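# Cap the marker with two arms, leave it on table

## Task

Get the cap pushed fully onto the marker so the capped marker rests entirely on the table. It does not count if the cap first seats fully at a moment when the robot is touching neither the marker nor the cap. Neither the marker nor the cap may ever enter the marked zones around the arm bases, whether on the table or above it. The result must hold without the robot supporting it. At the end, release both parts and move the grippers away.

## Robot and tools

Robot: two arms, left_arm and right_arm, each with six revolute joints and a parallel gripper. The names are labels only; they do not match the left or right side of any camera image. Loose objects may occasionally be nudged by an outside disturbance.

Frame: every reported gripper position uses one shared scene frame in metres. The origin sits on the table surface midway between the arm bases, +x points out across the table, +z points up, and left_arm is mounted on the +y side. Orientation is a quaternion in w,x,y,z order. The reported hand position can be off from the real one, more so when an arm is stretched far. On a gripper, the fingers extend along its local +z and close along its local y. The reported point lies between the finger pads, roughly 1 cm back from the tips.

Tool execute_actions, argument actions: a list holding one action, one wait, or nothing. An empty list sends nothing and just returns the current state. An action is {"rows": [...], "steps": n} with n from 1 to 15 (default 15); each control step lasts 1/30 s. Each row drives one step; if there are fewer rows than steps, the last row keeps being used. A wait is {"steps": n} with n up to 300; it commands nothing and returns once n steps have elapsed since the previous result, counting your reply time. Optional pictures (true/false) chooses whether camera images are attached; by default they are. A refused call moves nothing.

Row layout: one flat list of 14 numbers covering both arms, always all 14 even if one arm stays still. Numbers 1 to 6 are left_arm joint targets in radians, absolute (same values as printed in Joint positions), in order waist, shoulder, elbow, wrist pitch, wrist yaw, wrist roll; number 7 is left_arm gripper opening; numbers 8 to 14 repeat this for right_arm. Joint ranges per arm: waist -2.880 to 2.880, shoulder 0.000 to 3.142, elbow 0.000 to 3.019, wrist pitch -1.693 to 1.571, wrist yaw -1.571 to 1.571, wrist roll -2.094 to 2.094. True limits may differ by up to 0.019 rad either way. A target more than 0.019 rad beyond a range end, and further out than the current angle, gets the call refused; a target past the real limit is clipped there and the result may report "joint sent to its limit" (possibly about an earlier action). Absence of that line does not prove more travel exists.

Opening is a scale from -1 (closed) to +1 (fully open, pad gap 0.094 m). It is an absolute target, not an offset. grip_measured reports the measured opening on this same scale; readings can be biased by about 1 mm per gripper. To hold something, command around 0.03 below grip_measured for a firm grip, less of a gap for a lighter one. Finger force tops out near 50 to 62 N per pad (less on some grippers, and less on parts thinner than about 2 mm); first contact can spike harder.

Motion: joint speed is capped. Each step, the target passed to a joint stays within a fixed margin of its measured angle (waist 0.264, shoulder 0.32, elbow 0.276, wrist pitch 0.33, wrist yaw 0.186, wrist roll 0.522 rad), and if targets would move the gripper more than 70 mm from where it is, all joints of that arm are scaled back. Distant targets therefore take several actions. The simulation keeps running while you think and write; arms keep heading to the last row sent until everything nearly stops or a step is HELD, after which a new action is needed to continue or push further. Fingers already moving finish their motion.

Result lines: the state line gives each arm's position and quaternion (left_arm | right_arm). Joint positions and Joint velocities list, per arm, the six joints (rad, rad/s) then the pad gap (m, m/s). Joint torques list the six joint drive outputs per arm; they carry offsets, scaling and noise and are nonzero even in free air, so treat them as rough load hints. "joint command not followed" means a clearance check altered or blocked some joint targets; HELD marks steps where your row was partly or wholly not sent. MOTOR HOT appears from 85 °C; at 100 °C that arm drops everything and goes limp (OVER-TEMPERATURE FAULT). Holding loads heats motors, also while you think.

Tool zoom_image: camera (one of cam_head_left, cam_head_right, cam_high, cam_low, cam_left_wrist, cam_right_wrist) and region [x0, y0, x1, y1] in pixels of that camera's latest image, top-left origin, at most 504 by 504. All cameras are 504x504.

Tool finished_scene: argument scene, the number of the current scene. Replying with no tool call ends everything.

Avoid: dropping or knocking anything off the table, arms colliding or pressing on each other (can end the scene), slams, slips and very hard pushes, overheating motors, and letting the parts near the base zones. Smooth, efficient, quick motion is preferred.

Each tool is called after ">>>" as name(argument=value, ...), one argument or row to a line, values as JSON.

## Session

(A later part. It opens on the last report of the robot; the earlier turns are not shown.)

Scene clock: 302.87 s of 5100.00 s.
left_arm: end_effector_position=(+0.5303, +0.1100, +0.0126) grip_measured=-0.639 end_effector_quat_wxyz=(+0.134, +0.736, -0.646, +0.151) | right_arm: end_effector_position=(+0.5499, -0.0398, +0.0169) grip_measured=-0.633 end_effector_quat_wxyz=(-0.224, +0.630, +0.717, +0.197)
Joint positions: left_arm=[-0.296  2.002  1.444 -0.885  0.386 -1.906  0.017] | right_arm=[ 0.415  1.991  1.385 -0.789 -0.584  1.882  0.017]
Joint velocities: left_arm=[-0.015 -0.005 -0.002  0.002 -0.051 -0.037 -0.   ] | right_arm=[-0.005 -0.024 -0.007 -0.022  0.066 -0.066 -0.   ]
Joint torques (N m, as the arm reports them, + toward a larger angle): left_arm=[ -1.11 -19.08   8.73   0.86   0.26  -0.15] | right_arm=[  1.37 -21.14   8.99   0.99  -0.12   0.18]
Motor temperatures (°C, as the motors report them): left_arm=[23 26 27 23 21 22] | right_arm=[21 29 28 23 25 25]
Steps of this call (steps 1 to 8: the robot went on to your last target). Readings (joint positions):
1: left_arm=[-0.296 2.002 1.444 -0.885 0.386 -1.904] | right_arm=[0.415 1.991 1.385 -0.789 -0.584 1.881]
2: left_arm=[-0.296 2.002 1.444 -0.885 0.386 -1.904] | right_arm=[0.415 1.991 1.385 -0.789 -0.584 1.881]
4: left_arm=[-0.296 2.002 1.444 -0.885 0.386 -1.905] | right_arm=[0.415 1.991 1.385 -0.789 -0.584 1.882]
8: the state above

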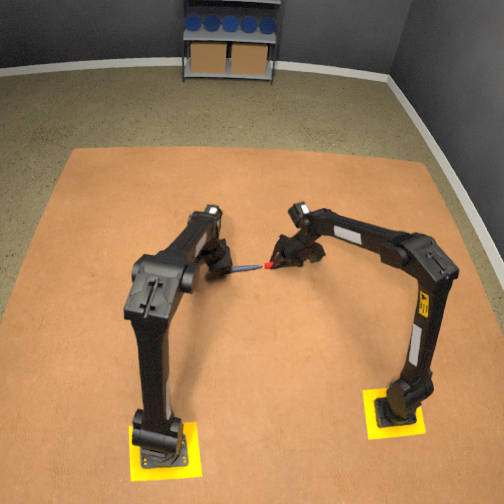

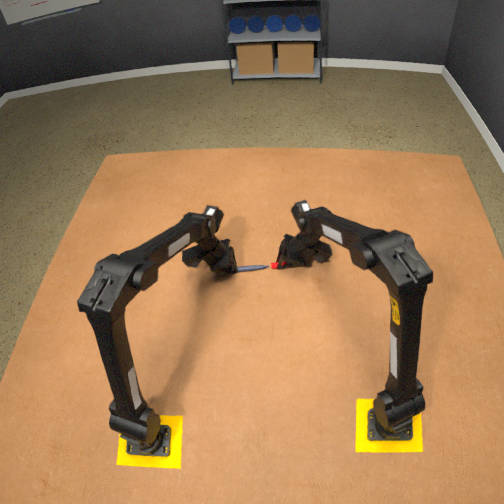

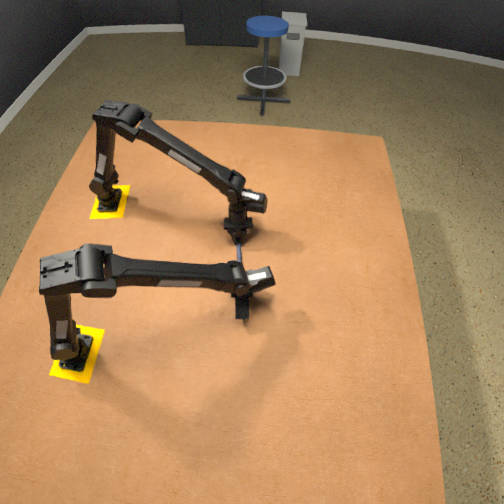

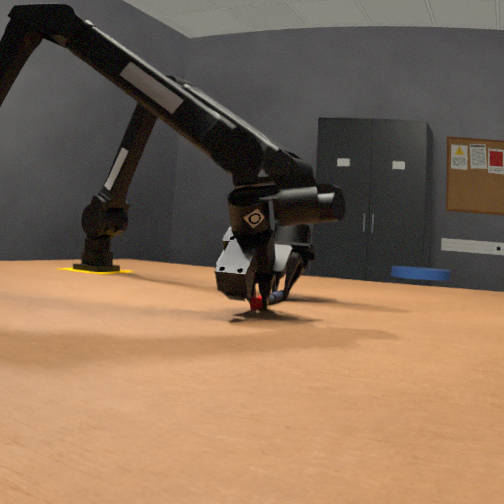

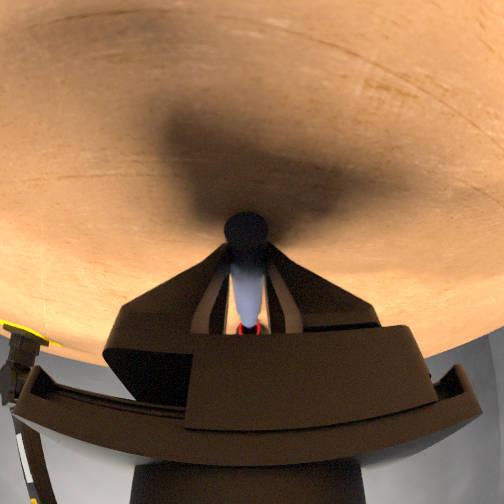

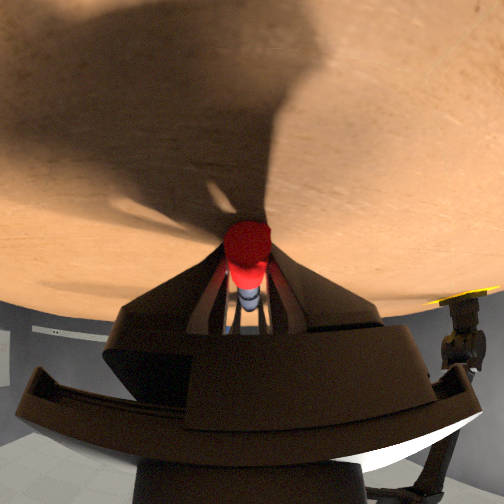

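>>> execute_actions(
  actions=[
    {"rows":[[-0.306,1.994,1.445,-0.868,0.387,-1.916,-0.69,0.425,1.985,1.385,-0.773,-0.582,1.895,-0.68],[-0.309,1.994,1.445,-0.868,0.387,-1.918,-0.69,0.428,1.985,1.385,-0.773,-0.582,1.898,-0.68],[-0.312,1.994,1.445,-0.868,0.387,-1.921,-0.69,0.431,1.985,1.385,-0.773,-0.582,1.901,-0.68],[-0.315,1.994,1.445,-0.868,0.387,-1.924,-0.69,0.434,1.985,1.385,-0.773,-0.582,1.905,-0.68],[-0.318,1.994,1.445,-0.868,0.387,-1.927,-0.69,0.437,1.985,1.385,-0.773,-0.582,1.908,-0.68],[-0.321,1.994,1.445,-0.868,0.387,-1.93,-0.69,0.44,1.985,1.385,-0.773,-0.582,1.912,-0.68],[-0.324,1.994,1.445,-0.868,0.387,-1.934,-0.69,0.443,1.985,1.385,-0.773,-0.582,1.915,-0.68],[-0.327,1.994,1.445,-0.868,0.387,-1.937,-0.69,0.446,1.985,1.385,-0.773,-0.582,1.919,-0.68],[-0.33,1.994,1.445,-0.868,0.387,-1.94,-0.69,0.449,1.985,1.385,-0.773,-0.582,1.922,-0.68],[-0.333,1.994,1.445,-0.868,0.387,-1.943,-0.69,0.452,1.985,1.385,-0.773,-0.582,1.926,-0.68],[-0.336,1.994,1.445,-0.868,0.387,-1.947,-0.69,0.455,1.985,1.385,-0.773,-0.582,1.93,-0.68],[-0.339,1.994,1.445,-0.868,0.387,-1.95,-0.69,0.458,1.985,1.385,-0.773,-0.582,1.933,-0.68],[-0.342,1.994,1.445,-0.868,0.387,-1.953,-0.69,0.461,1.985,1.385,-0.773,-0.582,1.937,-0.68],[-0.345,1.994,1.445,-0.868,0.387,-1.957,-0.69,0.464,1.985,1.385,-0.773,-0.582,1.94,-0.68],[-0.348,1.994,1.445,-0.868,0.387,-1.96,-0.69,0.467,1.985,1.385,-0.773,-0.582,1.944,-0.68]],"steps":15},
  ],
  pictures=false,
)

>>> execute_actions(
  actions=[
    {"steps":12},
  ],
)

>>> zoom_image(
  camera="cam_head_left",
  region=[200,220,320,300],
)

>>> zoom_image(
  camera="cam_right_wrist",
  region=[190,220,310,340],
)

Scene clock: 323.00 s of 5100.00 s.
left_arm: end_effector_position=(+0.5249, +0.0928, +0.0126) grip_measured=-0.639 end_effector_quat_wxyz=(+0.138, +0.736, -0.647, +0.147) | right_arm: end_effector_position=(+0.5391, -0.0223, +0.0166) grip_measured=-0.633 end_effector_quat_wxyz=(-0.230, +0.631, +0.717, +0.189)
Joint positions: left_arm=[-0.326  2.002  1.444 -0.885  0.386 -1.934  0.017] | right_arm=[ 0.451  1.991  1.385 -0.788 -0.58   1.919  0.017]
Joint velocities: left_arm=[-0.112  0.015 -0.017 -0.002 -0.022 -0.125 -0.002] | right_arm=[ 0.083 -0.015  0.002 -0.017 -0.007  0.066 -0.001]
Joint torques (N m, as the arm reports them, + toward a larger angle): left_arm=[ -1.72 -18.8    8.78   0.85   0.27  -0.14] | right_arm=[  0.8  -21.4    9.09   0.74  -0.23   0.17]
Motor temperatures (°C, as the motors report them): left_arm=[23 26 27 23 21 22] | right_arm=[21 29 28 23 25 25]
Steps of this call (steps 1 to 15: the robot went on to your last target; steps 16 to 90: nothing new was sent; then 16.63 s passed at rest; steps 91 to 105: all 15 steps of this action). Readings (joint positions):
91: left_arm=[-0.296 2.002 1.444 -0.885 0.386 -1.906] | right_arm=[0.415 1.991 1.385 -0.789 -0.584 1.882]
92: left_arm=[-0.296 2.002 1.444 -0.885 0.386 -1.906] | right_arm=[0.415 1.991 1.385 -0.789 -0.584 1.883]
94: left_arm=[-0.296 2.002 1.444 -0.885 0.386 -1.908] | right_arm=[0.417 1.991 1.385 -0.789 -0.584 1.886]
98: left_arm=[-0.301 2.002 1.444 -0.885 0.386 -1.916] | right_arm=[0.426 1.991 1.385 -0.789 -0.584 1.896]
105: the state above

Scene clock: 323.40 s of 5100.00 s.
left_arm: end_effector_position=(+0.5230, +0.0862, +0.0126) grip_measured=-0.639 end_effector_quat_wxyz=(+0.140, +0.737, -0.645, +0.145) | right_arm: end_effector_position=(+0.5366, -0.0185, +0.0166) grip_measured=-0.633 end_effector_quat_wxyz=(-0.231, +0.632, +0.715, +0.187)
Joint positions: left_arm=[-0.337  2.002  1.444 -0.884  0.386 -1.949  0.017] | right_arm=[ 0.458  1.991  1.385 -0.788 -0.58   1.931  0.017]
Joint velocities: left_arm=[-0.005  0.005  0.027  0.017 -0.051 -0.051 -0.   ] | right_arm=[-0.015 -0.005  0.017  0.012 -0.037  0.007 -0.   ]
Joint torques (N m, as the arm reports them, + toward a larger angle): left_arm=[ -0.95 -18.9    8.72   0.84   0.26  -0.14] | right_arm=[  1.77 -20.93   8.92   0.96  -0.24   0.24]
Motor temperatures (°C, as the motors report them): left_arm=[23 26 27 23 21 22] | right_arm=[21 29 28 23 25 25]
Steps of this call (steps 1 to 12: the robot went on to your last target). Readings (joint positions):
1: left_arm=[-0.330 2.002 1.444 -0.885 0.386 -1.937] | right_arm=[0.453 1.991 1.385 -0.788 -0.580 1.922]
2: left_arm=[-0.333 2.002 1.444 -0.885 0.386 -1.940] | right_arm=[0.455 1.991 1.385 -0.788 -0.580 1.924]
4: left_arm=[-0.337 2.002 1.444 -0.884 0.386 -1.945] | right_arm=[0.458 1.991 1.385 -0.788 -0.580 1.926]
8: left_arm=[-0.337 2.002 1.444 -0.884 0.386 -1.948] | right_arm=[0.458 1.991 1.385 -0.788 -0.580 1.930]
12: the state above

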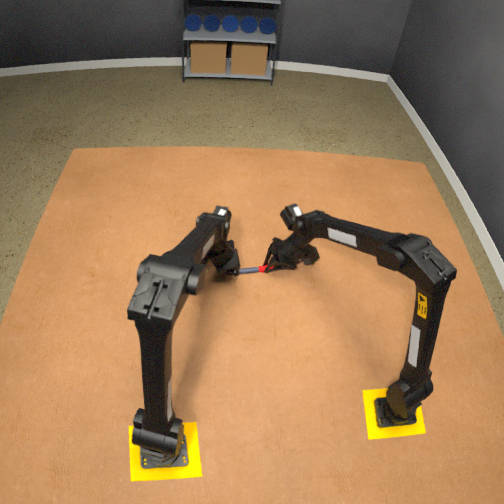

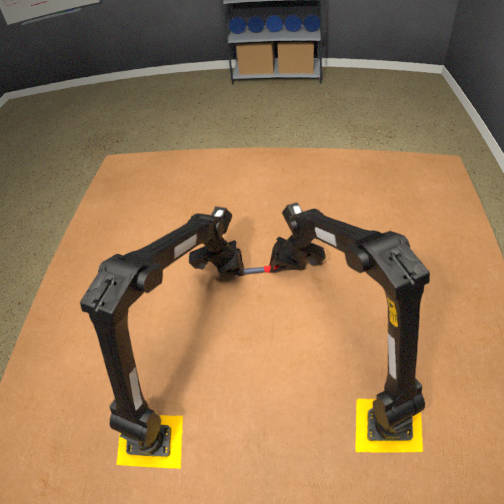

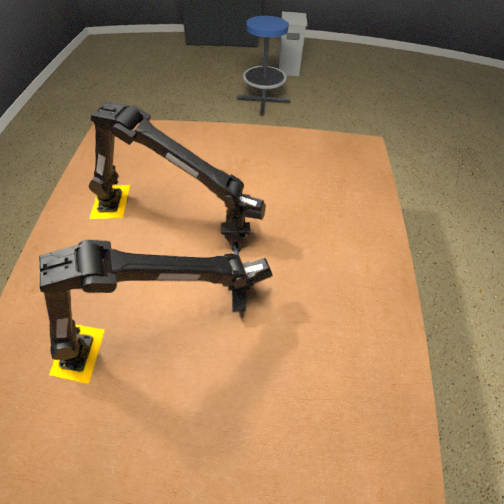

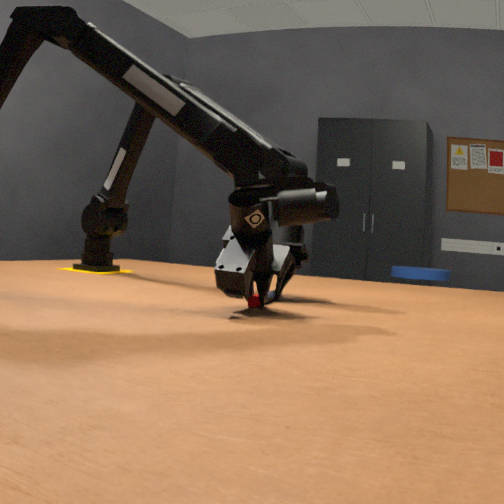

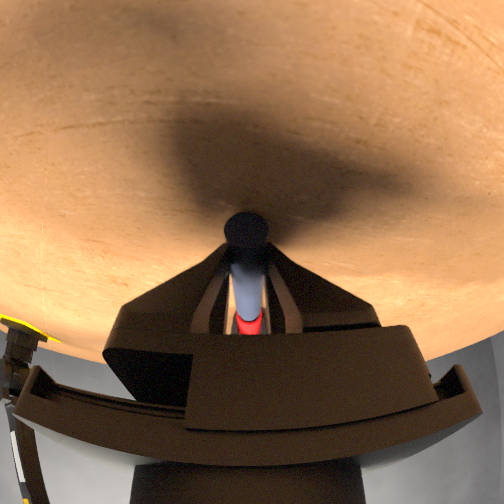

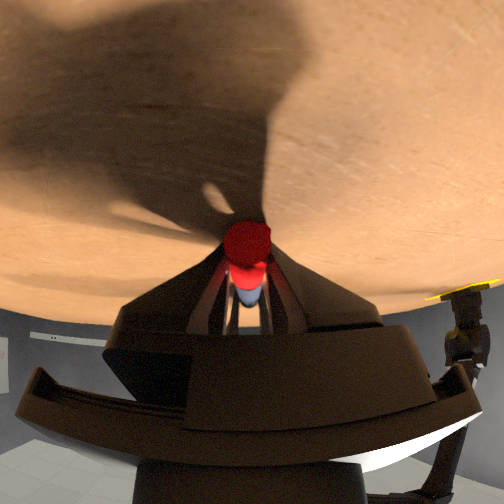

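Region (200, 220, 320, 300) of cam_head_left's 504x504 image, scaled by 4.200, with more detail than that image has.

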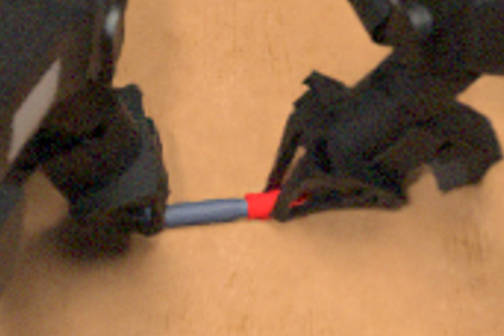

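Region (190, 220, 310, 340) of cam_right_wrist's 504x504 image, scaled by 4.200, with more detail than that image has.

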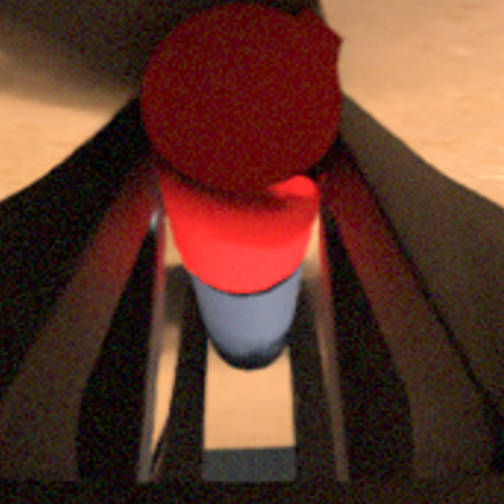

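Now the seating push.

>>> execute_actions(
  actions=[
    {"rows":[[-0.354,1.994,1.446,-0.866,0.39,-1.961,-0.72,0.473,1.985,1.386,-0.771,-0.585,1.945,-0.71],[-0.36,1.994,1.447,-0.864,0.393,-1.962,-0.72,0.479,1.985,1.387,-0.769,-0.588,1.946,-0.71],[-0.366,1.994,1.449,-0.862,0.397,-1.963,-0.72,0.485,1.985,1.389,-0.767,-0.592,1.947,-0.71],[-0.372,1.994,1.45,-0.86,0.4,-1.964,-0.72,0.491,1.985,1.39,-0.765,-0.595,1.948,-0.71],[-0.378,1.994,1.451,-0.858,0.403,-1.965,-0.72,0.497,1.985,1.391,-0.763,-0.598,1.949,-0.71],[-0.384,1.994,1.453,-0.856,0.407,-1.966,-0.72,0.503,1.985,1.393,-0.761,-0.602,1.95,-0.71],[-0.39,1.994,1.454,-0.854,0.41,-1.967,-0.72,0.509,1.985,1.394,-0.759,-0.605,1.951,-0.71],[-0.396,1.994,1.455,-0.852,0.413,-1.968,-0.72,0.515,1.985,1.395,-0.757,-0.608,1.952,-0.71],[-0.402,1.994,1.457,-0.85,0.417,-1.968,-0.72,0.521,1.985,1.397,-0.755,-0.612,1.952,-0.71],[-0.408,1.994,1.458,-0.848,0.42,-1.968,-0.72,0.527,1.985,1.398,-0.753,-0.615,1.952,-0.71],[-0.414,1.994,1.459,-0.846,0.423,-1.968,-0.72,0.533,1.985,1.399,-0.751,-0.618,1.952,-0.71],[-0.42,1.994,1.461,-0.844,0.427,-1.968,-0.72,0.539,1.985,1.401,-0.749,-0.622,1.952,-0.71],[-0.426,1.994,1.462,-0.842,0.43,-1.968,-0.72,0.545,1.985,1.402,-0.747,-0.625,1.952,-0.71],[-0.432,1.994,1.463,-0.84,0.433,-1.968,-0.72,0.551,1.985,1.403,-0.745,-0.628,1.952,-0.71],[-0.438,1.994,1.465,-0.838,0.437,-1.968,-0.72,0.557,1.985,1.405,-0.743,-0.632,1.952,-0.71]],"steps":15},
  ],
  pictures=false,
)

>>> execute_actions(
  actions=[
    {"steps":12},
  ],
)

>>> zoom_image(
  camera="cam_right_wrist",
  region=[190,220,310,340],
)

Scene clock: 344.77 s of 5100.00 s.
left_arm: end_effector_position=(+0.5216, +0.0807, +0.0132) grip_measured=-0.639 end_effector_quat_wxyz=(+0.144, +0.735, -0.646, +0.147) | right_arm: end_effector_position=(+0.5330, -0.0110, +0.0178) grip_measured=-0.633 end_effector_quat_wxyz=(-0.237, +0.629, +0.716, +0.188)
Joint positions: left_arm=[-0.345  2.002  1.444 -0.882  0.395 -1.954  0.017] | right_arm=[ 0.47   1.991  1.385 -0.783 -0.591  1.94   0.017]
Joint velocities: left_arm=[-0.024  0.005  0.007 -0.012  0.081 -0.095 -0.001] | right_arm=[ 0.005  0.005  0.002 -0.012 -0.007 -0.168  0.   ]
Joint torques (N m, as the arm reports them, + toward a larger angle): left_arm=[ -8.69 -19.26  10.69   1.98   2.    -0.18] | right_arm=[  7.5  -20.97  10.64   1.87  -1.6    0.19]
Motor temperatures (°C, as the motors report them): left_arm=[23 26 27 23 21 22] | right_arm=[21 29 28 23 25 25]
Steps of this call (steps 1 to 30: the robot went on to your last target; steps 31 to 90: nothing new was sent; then 17.87 s passed at rest; steps 91 to 105: all 15 steps of this action). Readings (joint positions):
91: left_arm=[-0.337 2.002 1.444 -0.884 0.387 -1.950] | right_arm=[0.459 1.991 1.385 -0.788 -0.581 1.932]
92: left_arm=[-0.338 2.002 1.444 -0.884 0.388 -1.950] | right_arm=[0.459 1.991 1.385 -0.788 -0.583 1.933]
94: left_arm=[-0.340 2.002 1.444 -0.883 0.392 -1.951] | right_arm=[0.463 1.991 1.385 -0.787 -0.586 1.934]
98: left_arm=[-0.342 2.002 1.444 -0.883 0.391 -1.952] | right_arm=[0.465 1.991 1.385 -0.786 -0.586 1.938]
105: the state above

Scene clock: 345.17 s of 5100.00 s.
left_arm: end_effector_position=(+0.5216, +0.0807, +0.0132) grip_measured=-0.639 end_effector_quat_wxyz=(+0.144, +0.735, -0.646, +0.147) | right_arm: end_effector_position=(+0.5330, -0.0110, +0.0178) grip_measured=-0.633 end_effector_quat_wxyz=(-0.237, +0.629, +0.716, +0.188)
Joint positions: left_arm=[-0.345  2.002  1.444 -0.882  0.395 -1.954  0.017] | right_arm=[ 0.47   1.991  1.385 -0.783 -0.591  1.94   0.017]
Joint velocities: left_arm=[-0.024 -0.005 -0.017 -0.002 -0.022 -0.037 -0.001] | right_arm=[-0.005 -0.015 -0.007  0.002 -0.022 -0.007 -0.002]
Joint torques (N m, as the arm reports them, + toward a larger angle): left_arm=[ -8.76 -19.07  10.64   2.     2.01  -0.19] | right_arm=[  7.14 -20.83  10.77   1.88  -1.62   0.17]
Motor temperatures (°C, as the motors report them): left_arm=[23 26 27 23 21 22] | right_arm=[21 29 28 23 25 25]
Steps of this call (steps 1 to 12: the robot went on to your last target). Readings (joint positions):
1: left_arm=[-0.345 2.002 1.444 -0.882 0.395 -1.954] | right_arm=[0.470 1.991 1.385 -0.783 -0.591 1.940]
2: left_arm=[-0.345 2.002 1.444 -0.882 0.395 -1.954] | right_arm=[0.470 1.991 1.385 -0.783 -0.591 1.940]
4: left_arm=[-0.345 2.002 1.444 -0.882 0.395 -1.954] | right_arm=[0.470 1.991 1.385 -0.783 -0.591 1.940]
8: left_arm=[-0.345 2.002 1.444 -0.882 0.395 -1.954] | right_arm=[0.470 1.991 1.385 -0.783 -0.591 1.940]
12: the state above

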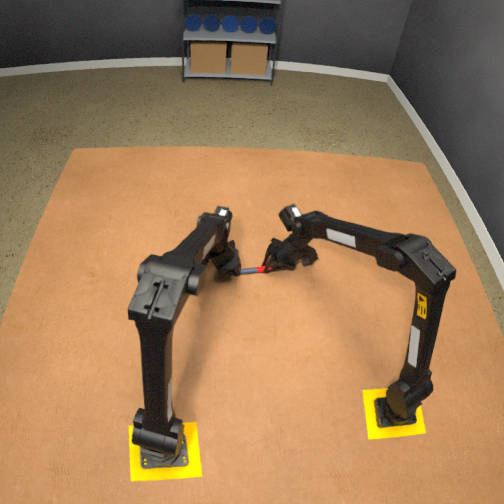

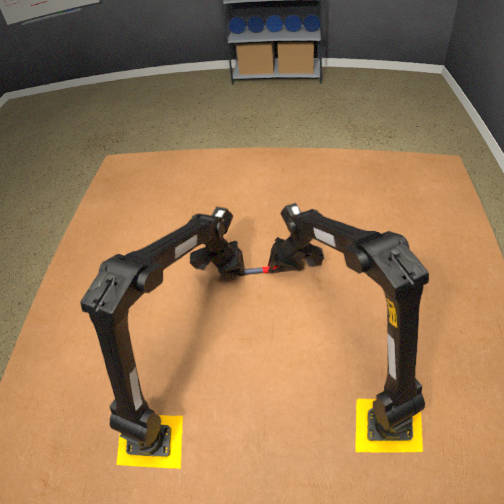

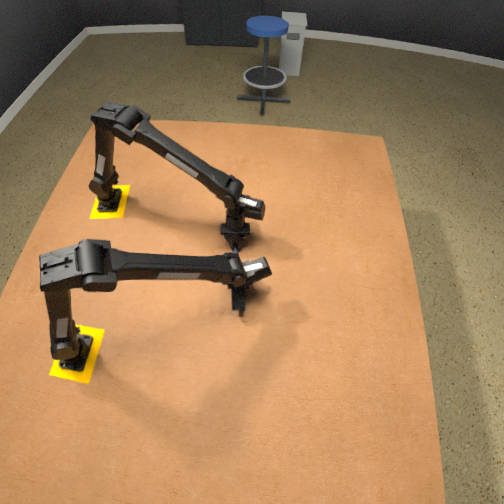

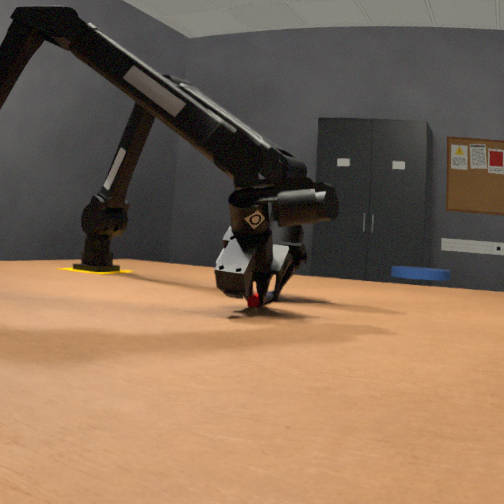

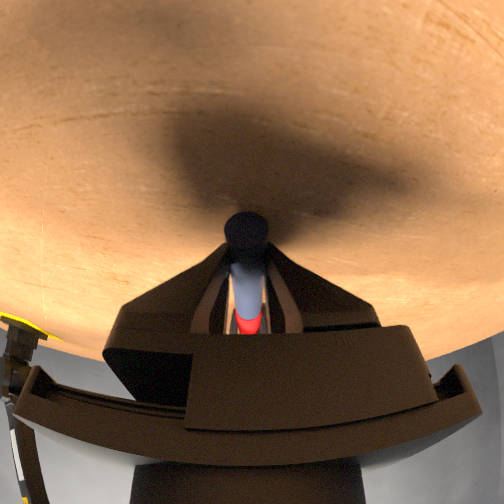

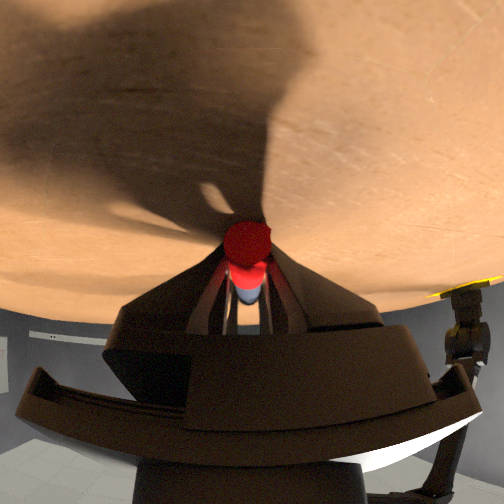

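Region (190, 220, 310, 340) of cam_right_wrist's 504x504 image, scaled by 4.200, with more detail than that image has.

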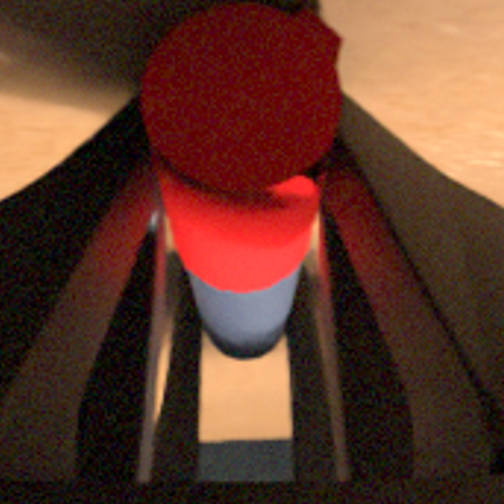

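Looks seated. Relax, release, lift.

>>> execute_actions(
  actions=[
    {"rows":[[-0.425,1.994,1.46,-0.845,0.43,-1.96,-0.72,0.545,1.985,1.4,-0.75,-0.625,1.945,-0.71],[-0.41,1.994,1.457,-0.85,0.423,-1.96,-0.72,0.53,1.985,1.397,-0.755,-0.618,1.945,-0.71],[-0.395,1.994,1.454,-0.855,0.416,-1.96,-0.72,0.515,1.985,1.394,-0.76,-0.611,1.945,-0.71],[-0.38,1.994,1.451,-0.86,0.409,-1.96,-0.72,0.50,1.985,1.391,-0.765,-0.605,1.945,-0.71],[-0.365,1.994,1.448,-0.865,0.402,-1.96,-0.72,0.487,1.985,1.388,-0.77,-0.598,1.945,-0.71],[-0.352,1.994,1.445,-0.87,0.396,-1.96,-0.72,0.475,1.985,1.385,-0.773,-0.592,1.945,-0.71],[-0.345,1.994,1.445,-0.87,0.396,-1.96,-0.68,0.469,1.985,1.385,-0.773,-0.592,1.945,-0.67],[-0.345,1.994,1.445,-0.87,0.396,-1.96,-0.68,0.469,1.985,1.385,-0.773,-0.592,1.945,-0.67],[-0.345,1.994,1.445,-0.87,0.396,-1.96,-0.62,0.469,1.985,1.385,-0.773,-0.592,1.945,-0.61],[-0.345,1.994,1.445,-0.87,0.396,-1.96,-0.55,0.469,1.985,1.385,-0.773,-0.592,1.945,-0.55],[-0.345,1.994,1.445,-0.87,0.396,-1.96,-0.3,0.469,1.985,1.385,-0.773,-0.592,1.945,-0.3],[-0.345,1.994,1.445,-0.87,0.396,-1.96,0.4,0.469,1.985,1.385,-0.773,-0.592,1.945,0.4]],"steps":15},
  ],
  pictures=false,
)

>>> execute_actions(
  actions=[
    {"rows":[[-0.345,1.98,1.445,-0.87,0.396,-1.96,0.4,0.469,1.97,1.385,-0.773,-0.592,1.945,0.4],[-0.345,1.965,1.445,-0.87,0.396,-1.96,0.4,0.469,1.955,1.385,-0.773,-0.592,1.945,0.4],[-0.345,1.95,1.445,-0.87,0.396,-1.96,0.4,0.469,1.94,1.385,-0.773,-0.592,1.945,0.4],[-0.345,1.935,1.445,-0.87,0.396,-1.96,0.4,0.469,1.925,1.385,-0.773,-0.592,1.945,0.4],[-0.345,1.92,1.445,-0.87,0.396,-1.96,0.4,0.469,1.91,1.385,-0.773,-0.592,1.945,0.4],[-0.34,1.905,1.445,-0.88,0.396,-1.96,0.4,0.469,1.895,1.385,-0.79,-0.592,1.945,0.4],[-0.33,1.89,1.445,-0.89,0.396,-1.96,0.4,0.469,1.88,1.385,-0.80,-0.592,1.945,0.4],[-0.32,1.875,1.445,-0.90,0.396,-1.96,0.4,0.469,1.865,1.385,-0.81,-0.592,1.945,0.4],[-0.31,1.86,1.445,-0.91,0.396,-1.96,0.4,0.465,1.85,1.385,-0.82,-0.592,1.945,0.4],[-0.30,1.845,1.445,-0.92,0.396,-1.96,0.4,0.46,1.835,1.385,-0.83,-0.592,1.945,0.4],[-0.29,1.83,1.445,-0.93,0.396,-1.96,0.4,0.455,1.82,1.385,-0.84,-0.592,1.945,0.4],[-0.28,1.815,1.445,-0.94,0.396,-1.96,0.4,0.45,1.805,1.385,-0.85,-0.592,1.945,0.4],[-0.27,1.80,1.445,-0.95,0.396,-1.96,0.4,0.445,1.79,1.385,-0.86,-0.592,1.945,0.4]],"steps":15},
  ],
  pictures=false,
)

>>> execute_actions(
  actions=[
    {"steps":15},
  ],
)

>>> zoom_image(
  camera="cam_right_wrist",
  region=[170,60,350,240],
)

Scene clock: 382.47 s of 5100.00 s.
left_arm: end_effector_position=(+0.5218, +0.0811, +0.0131) grip_measured=+0.382 end_effector_quat_wxyz=(+0.144, +0.735, -0.646, +0.147) | right_arm: end_effector_position=(+0.5336, -0.0125, +0.0176) grip_measured=+0.382 end_effector_quat_wxyz=(-0.237, +0.630, +0.715, +0.188)
Joint positions: left_arm=[-0.344  2.002  1.444 -0.882  0.394 -1.954  0.065] | right_arm=[ 0.467  1.991  1.384 -0.783 -0.592  1.94   0.065]
Joint velocities: left_arm=[ 0.005 -0.005 -0.007 -0.007 -0.066 -0.037  0.03 ] | right_arm=[ 0.005  0.005 -0.002  0.002 -0.125 -0.007  0.032]
Joint torques (N m, as the arm reports them, + toward a larger angle): left_arm=[ -0.11 -19.02   8.71   0.66   0.31  -0.09] | right_arm=[  1.19 -20.87   8.76   0.75  -0.18   0.08]
Motor temperatures (°C, as the motors report them): left_arm=[23 26 28 23 25 22] | right_arm=[22 29 29 23 30 25]
Steps of this call (steps 1 to 15: the robot went on to your last target; steps 16 to 90: nothing new was sent; then 33.80 s passed at rest; steps 91 to 105: all 15 steps of this action). Readings (joint positions):
91: left_arm=[-0.345 2.002 1.444 -0.882 0.395 -1.954] | right_arm=[0.470 1.991 1.385 -0.783 -0.590 1.940]
92: left_arm=[-0.345 2.002 1.444 -0.882 0.393 -1.954] | right_arm=[0.470 1.991 1.385 -0.783 -0.588 1.940]
94: left_arm=[-0.345 2.002 1.444 -0.882 0.389 -1.954] | right_arm=[0.469 1.991 1.385 -0.783 -0.585 1.940]
98: left_arm=[-0.344 2.002 1.444 -0.882 0.387 -1.954] | right_arm=[0.466 1.991 1.384 -0.783 -0.584 1.940]
105: the state above

Scene clock: 382.97 s of 5100.00 s.
left_arm: end_effector_position=(+0.5291, +0.1058, +0.1179) grip_measured=+0.397 end_effector_quat_wxyz=(+0.108, +0.735, -0.636, +0.208) | right_arm: end_effector_position=(+0.5340, -0.0162, +0.1162) grip_measured=+0.397 end_effector_quat_wxyz=(-0.213, +0.615, +0.720, +0.242)
Joint positions: left_arm=[-0.301  1.812  1.438 -0.928  0.395 -1.954  0.066] | right_arm=[ 0.461  1.81   1.38  -0.837 -0.592  1.94   0.066]
Joint velocities: left_arm=[ 0.298 -0.503 -0.017 -0.1   -0.007  0.007  0.   ] | right_arm=[-0.083 -0.523 -0.007 -0.09  -0.007  0.007 -0.   ]
Joint torques (N m, as the arm reports them, + toward a larger angle): left_arm=[  0.83 -15.05  10.35  -0.28   0.26  -0.08] | right_arm=[ -0.3  -19.1   10.67   0.07  -0.2    0.12]
Motor temperatures (°C, as the motors report them): left_arm=[23 26 28 23 24 22] | right_arm=[22 29 29 23 30 25]
Steps of this call (steps 1 to 15: all 15 steps of this action). Readings (joint positions):
1: left_arm=[-0.344 2.002 1.444 -0.882 0.394 -1.954] | right_arm=[0.467 1.991 1.384 -0.783 -0.592 1.940]
2: left_arm=[-0.344 2.001 1.444 -0.882 0.394 -1.954] | right_arm=[0.467 1.990 1.384 -0.783 -0.592 1.940]
4: left_arm=[-0.344 1.994 1.442 -0.882 0.394 -1.954] | right_arm=[0.467 1.985 1.384 -0.783 -0.592 1.940]
8: left_arm=[-0.344 1.948 1.438 -0.883 0.394 -1.954] | right_arm=[0.467 1.944 1.380 -0.786 -0.592 1.940]
15: the state above

Scene clock: 383.47 s of 5100.00 s.
left_arm: end_effector_position=(+0.5333, +0.1249, +0.1256) grip_measured=+0.397 end_effector_quat_wxyz=(+0.102, +0.745, -0.624, +0.214) | right_arm: end_effector_position=(+0.5364, -0.0223, +0.1368) grip_measured=+0.397 end_effector_quat_wxyz=(-0.206, +0.614, +0.718, +0.256)
Joint positions: left_arm=[-0.268  1.798  1.438 -0.934  0.395 -1.954  0.066] | right_arm=[ 0.45   1.773  1.379 -0.844 -0.592  1.94   0.066]
Joint velocities: left_arm=[-0.005 -0.005 -0.002  0.017  0.022  0.037 -0.   ] | right_arm=[-0.005 -0.005 -0.002 -0.007  0.007 -0.022 -0.001]
Joint torques (N m, as the arm reports them, + toward a larger angle): left_arm=[ -0.38 -16.33  10.4   -0.25   0.27  -0.08] | right_arm=[  0.67 -17.61  10.69   0.05  -0.15   0.08]
Motor temperatures (°C, as the motors report them): left_arm=[23 26 28 23 24 22] | right_arm=[22 29 29 23 30 25]
Steps of this call (steps 1 to 15: the robot went on to your last target). Readings (joint positions):
1: left_arm=[-0.290 1.798 1.438 -0.931 0.395 -1.954] | right_arm=[0.458 1.795 1.380 -0.839 -0.592 1.940]
2: left_arm=[-0.282 1.788 1.438 -0.932 0.395 -1.954] | right_arm=[0.456 1.783 1.380 -0.840 -0.592 1.940]
4: left_arm=[-0.270 1.780 1.438 -0.933 0.395 -1.954] | right_arm=[0.452 1.772 1.380 -0.840 -0.592 1.940]
8: left_arm=[-0.268 1.788 1.438 -0.934 0.395 -1.954] | right_arm=[0.450 1.773 1.379 -0.843 -0.592 1.940]
15: the state above

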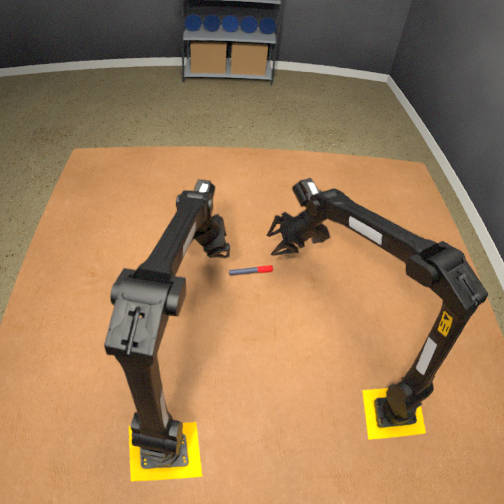

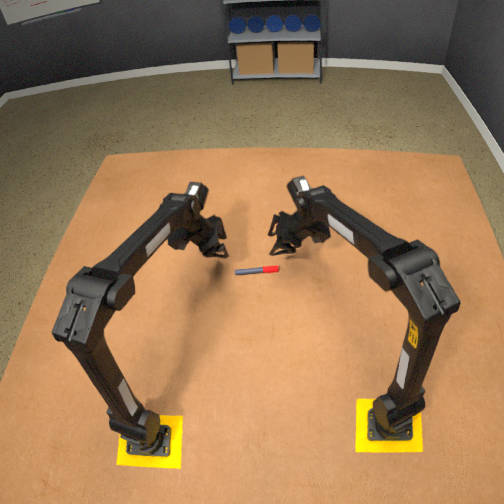

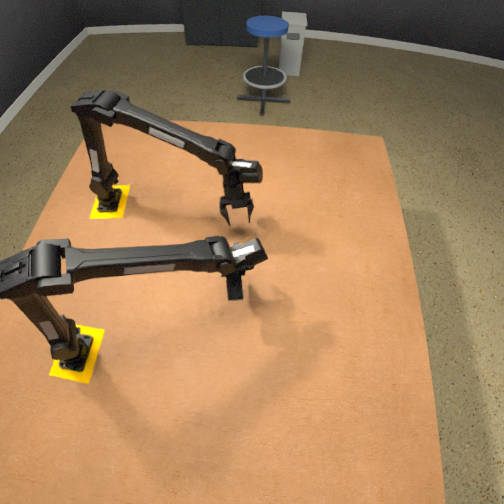

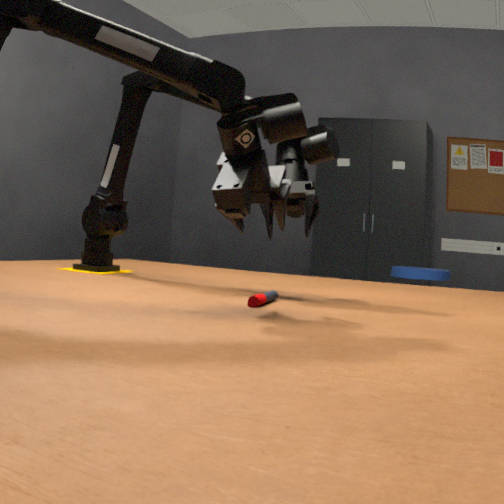

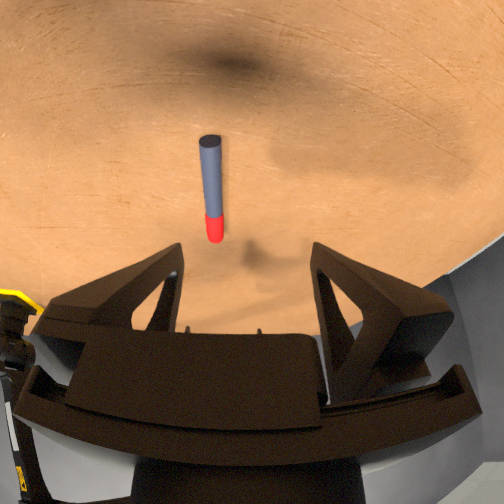

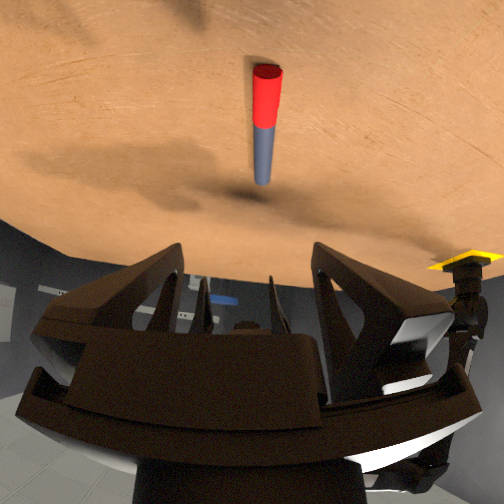

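Region (170, 60, 350, 240) of cam_right_wrist's 504x504 image, scaled by 2.800, with more detail than that image has.

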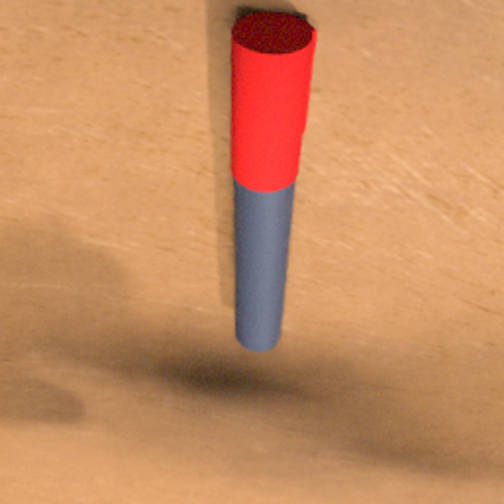

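>>> finished_scene(
  scene=2,
)

The scene is finished: the task was done.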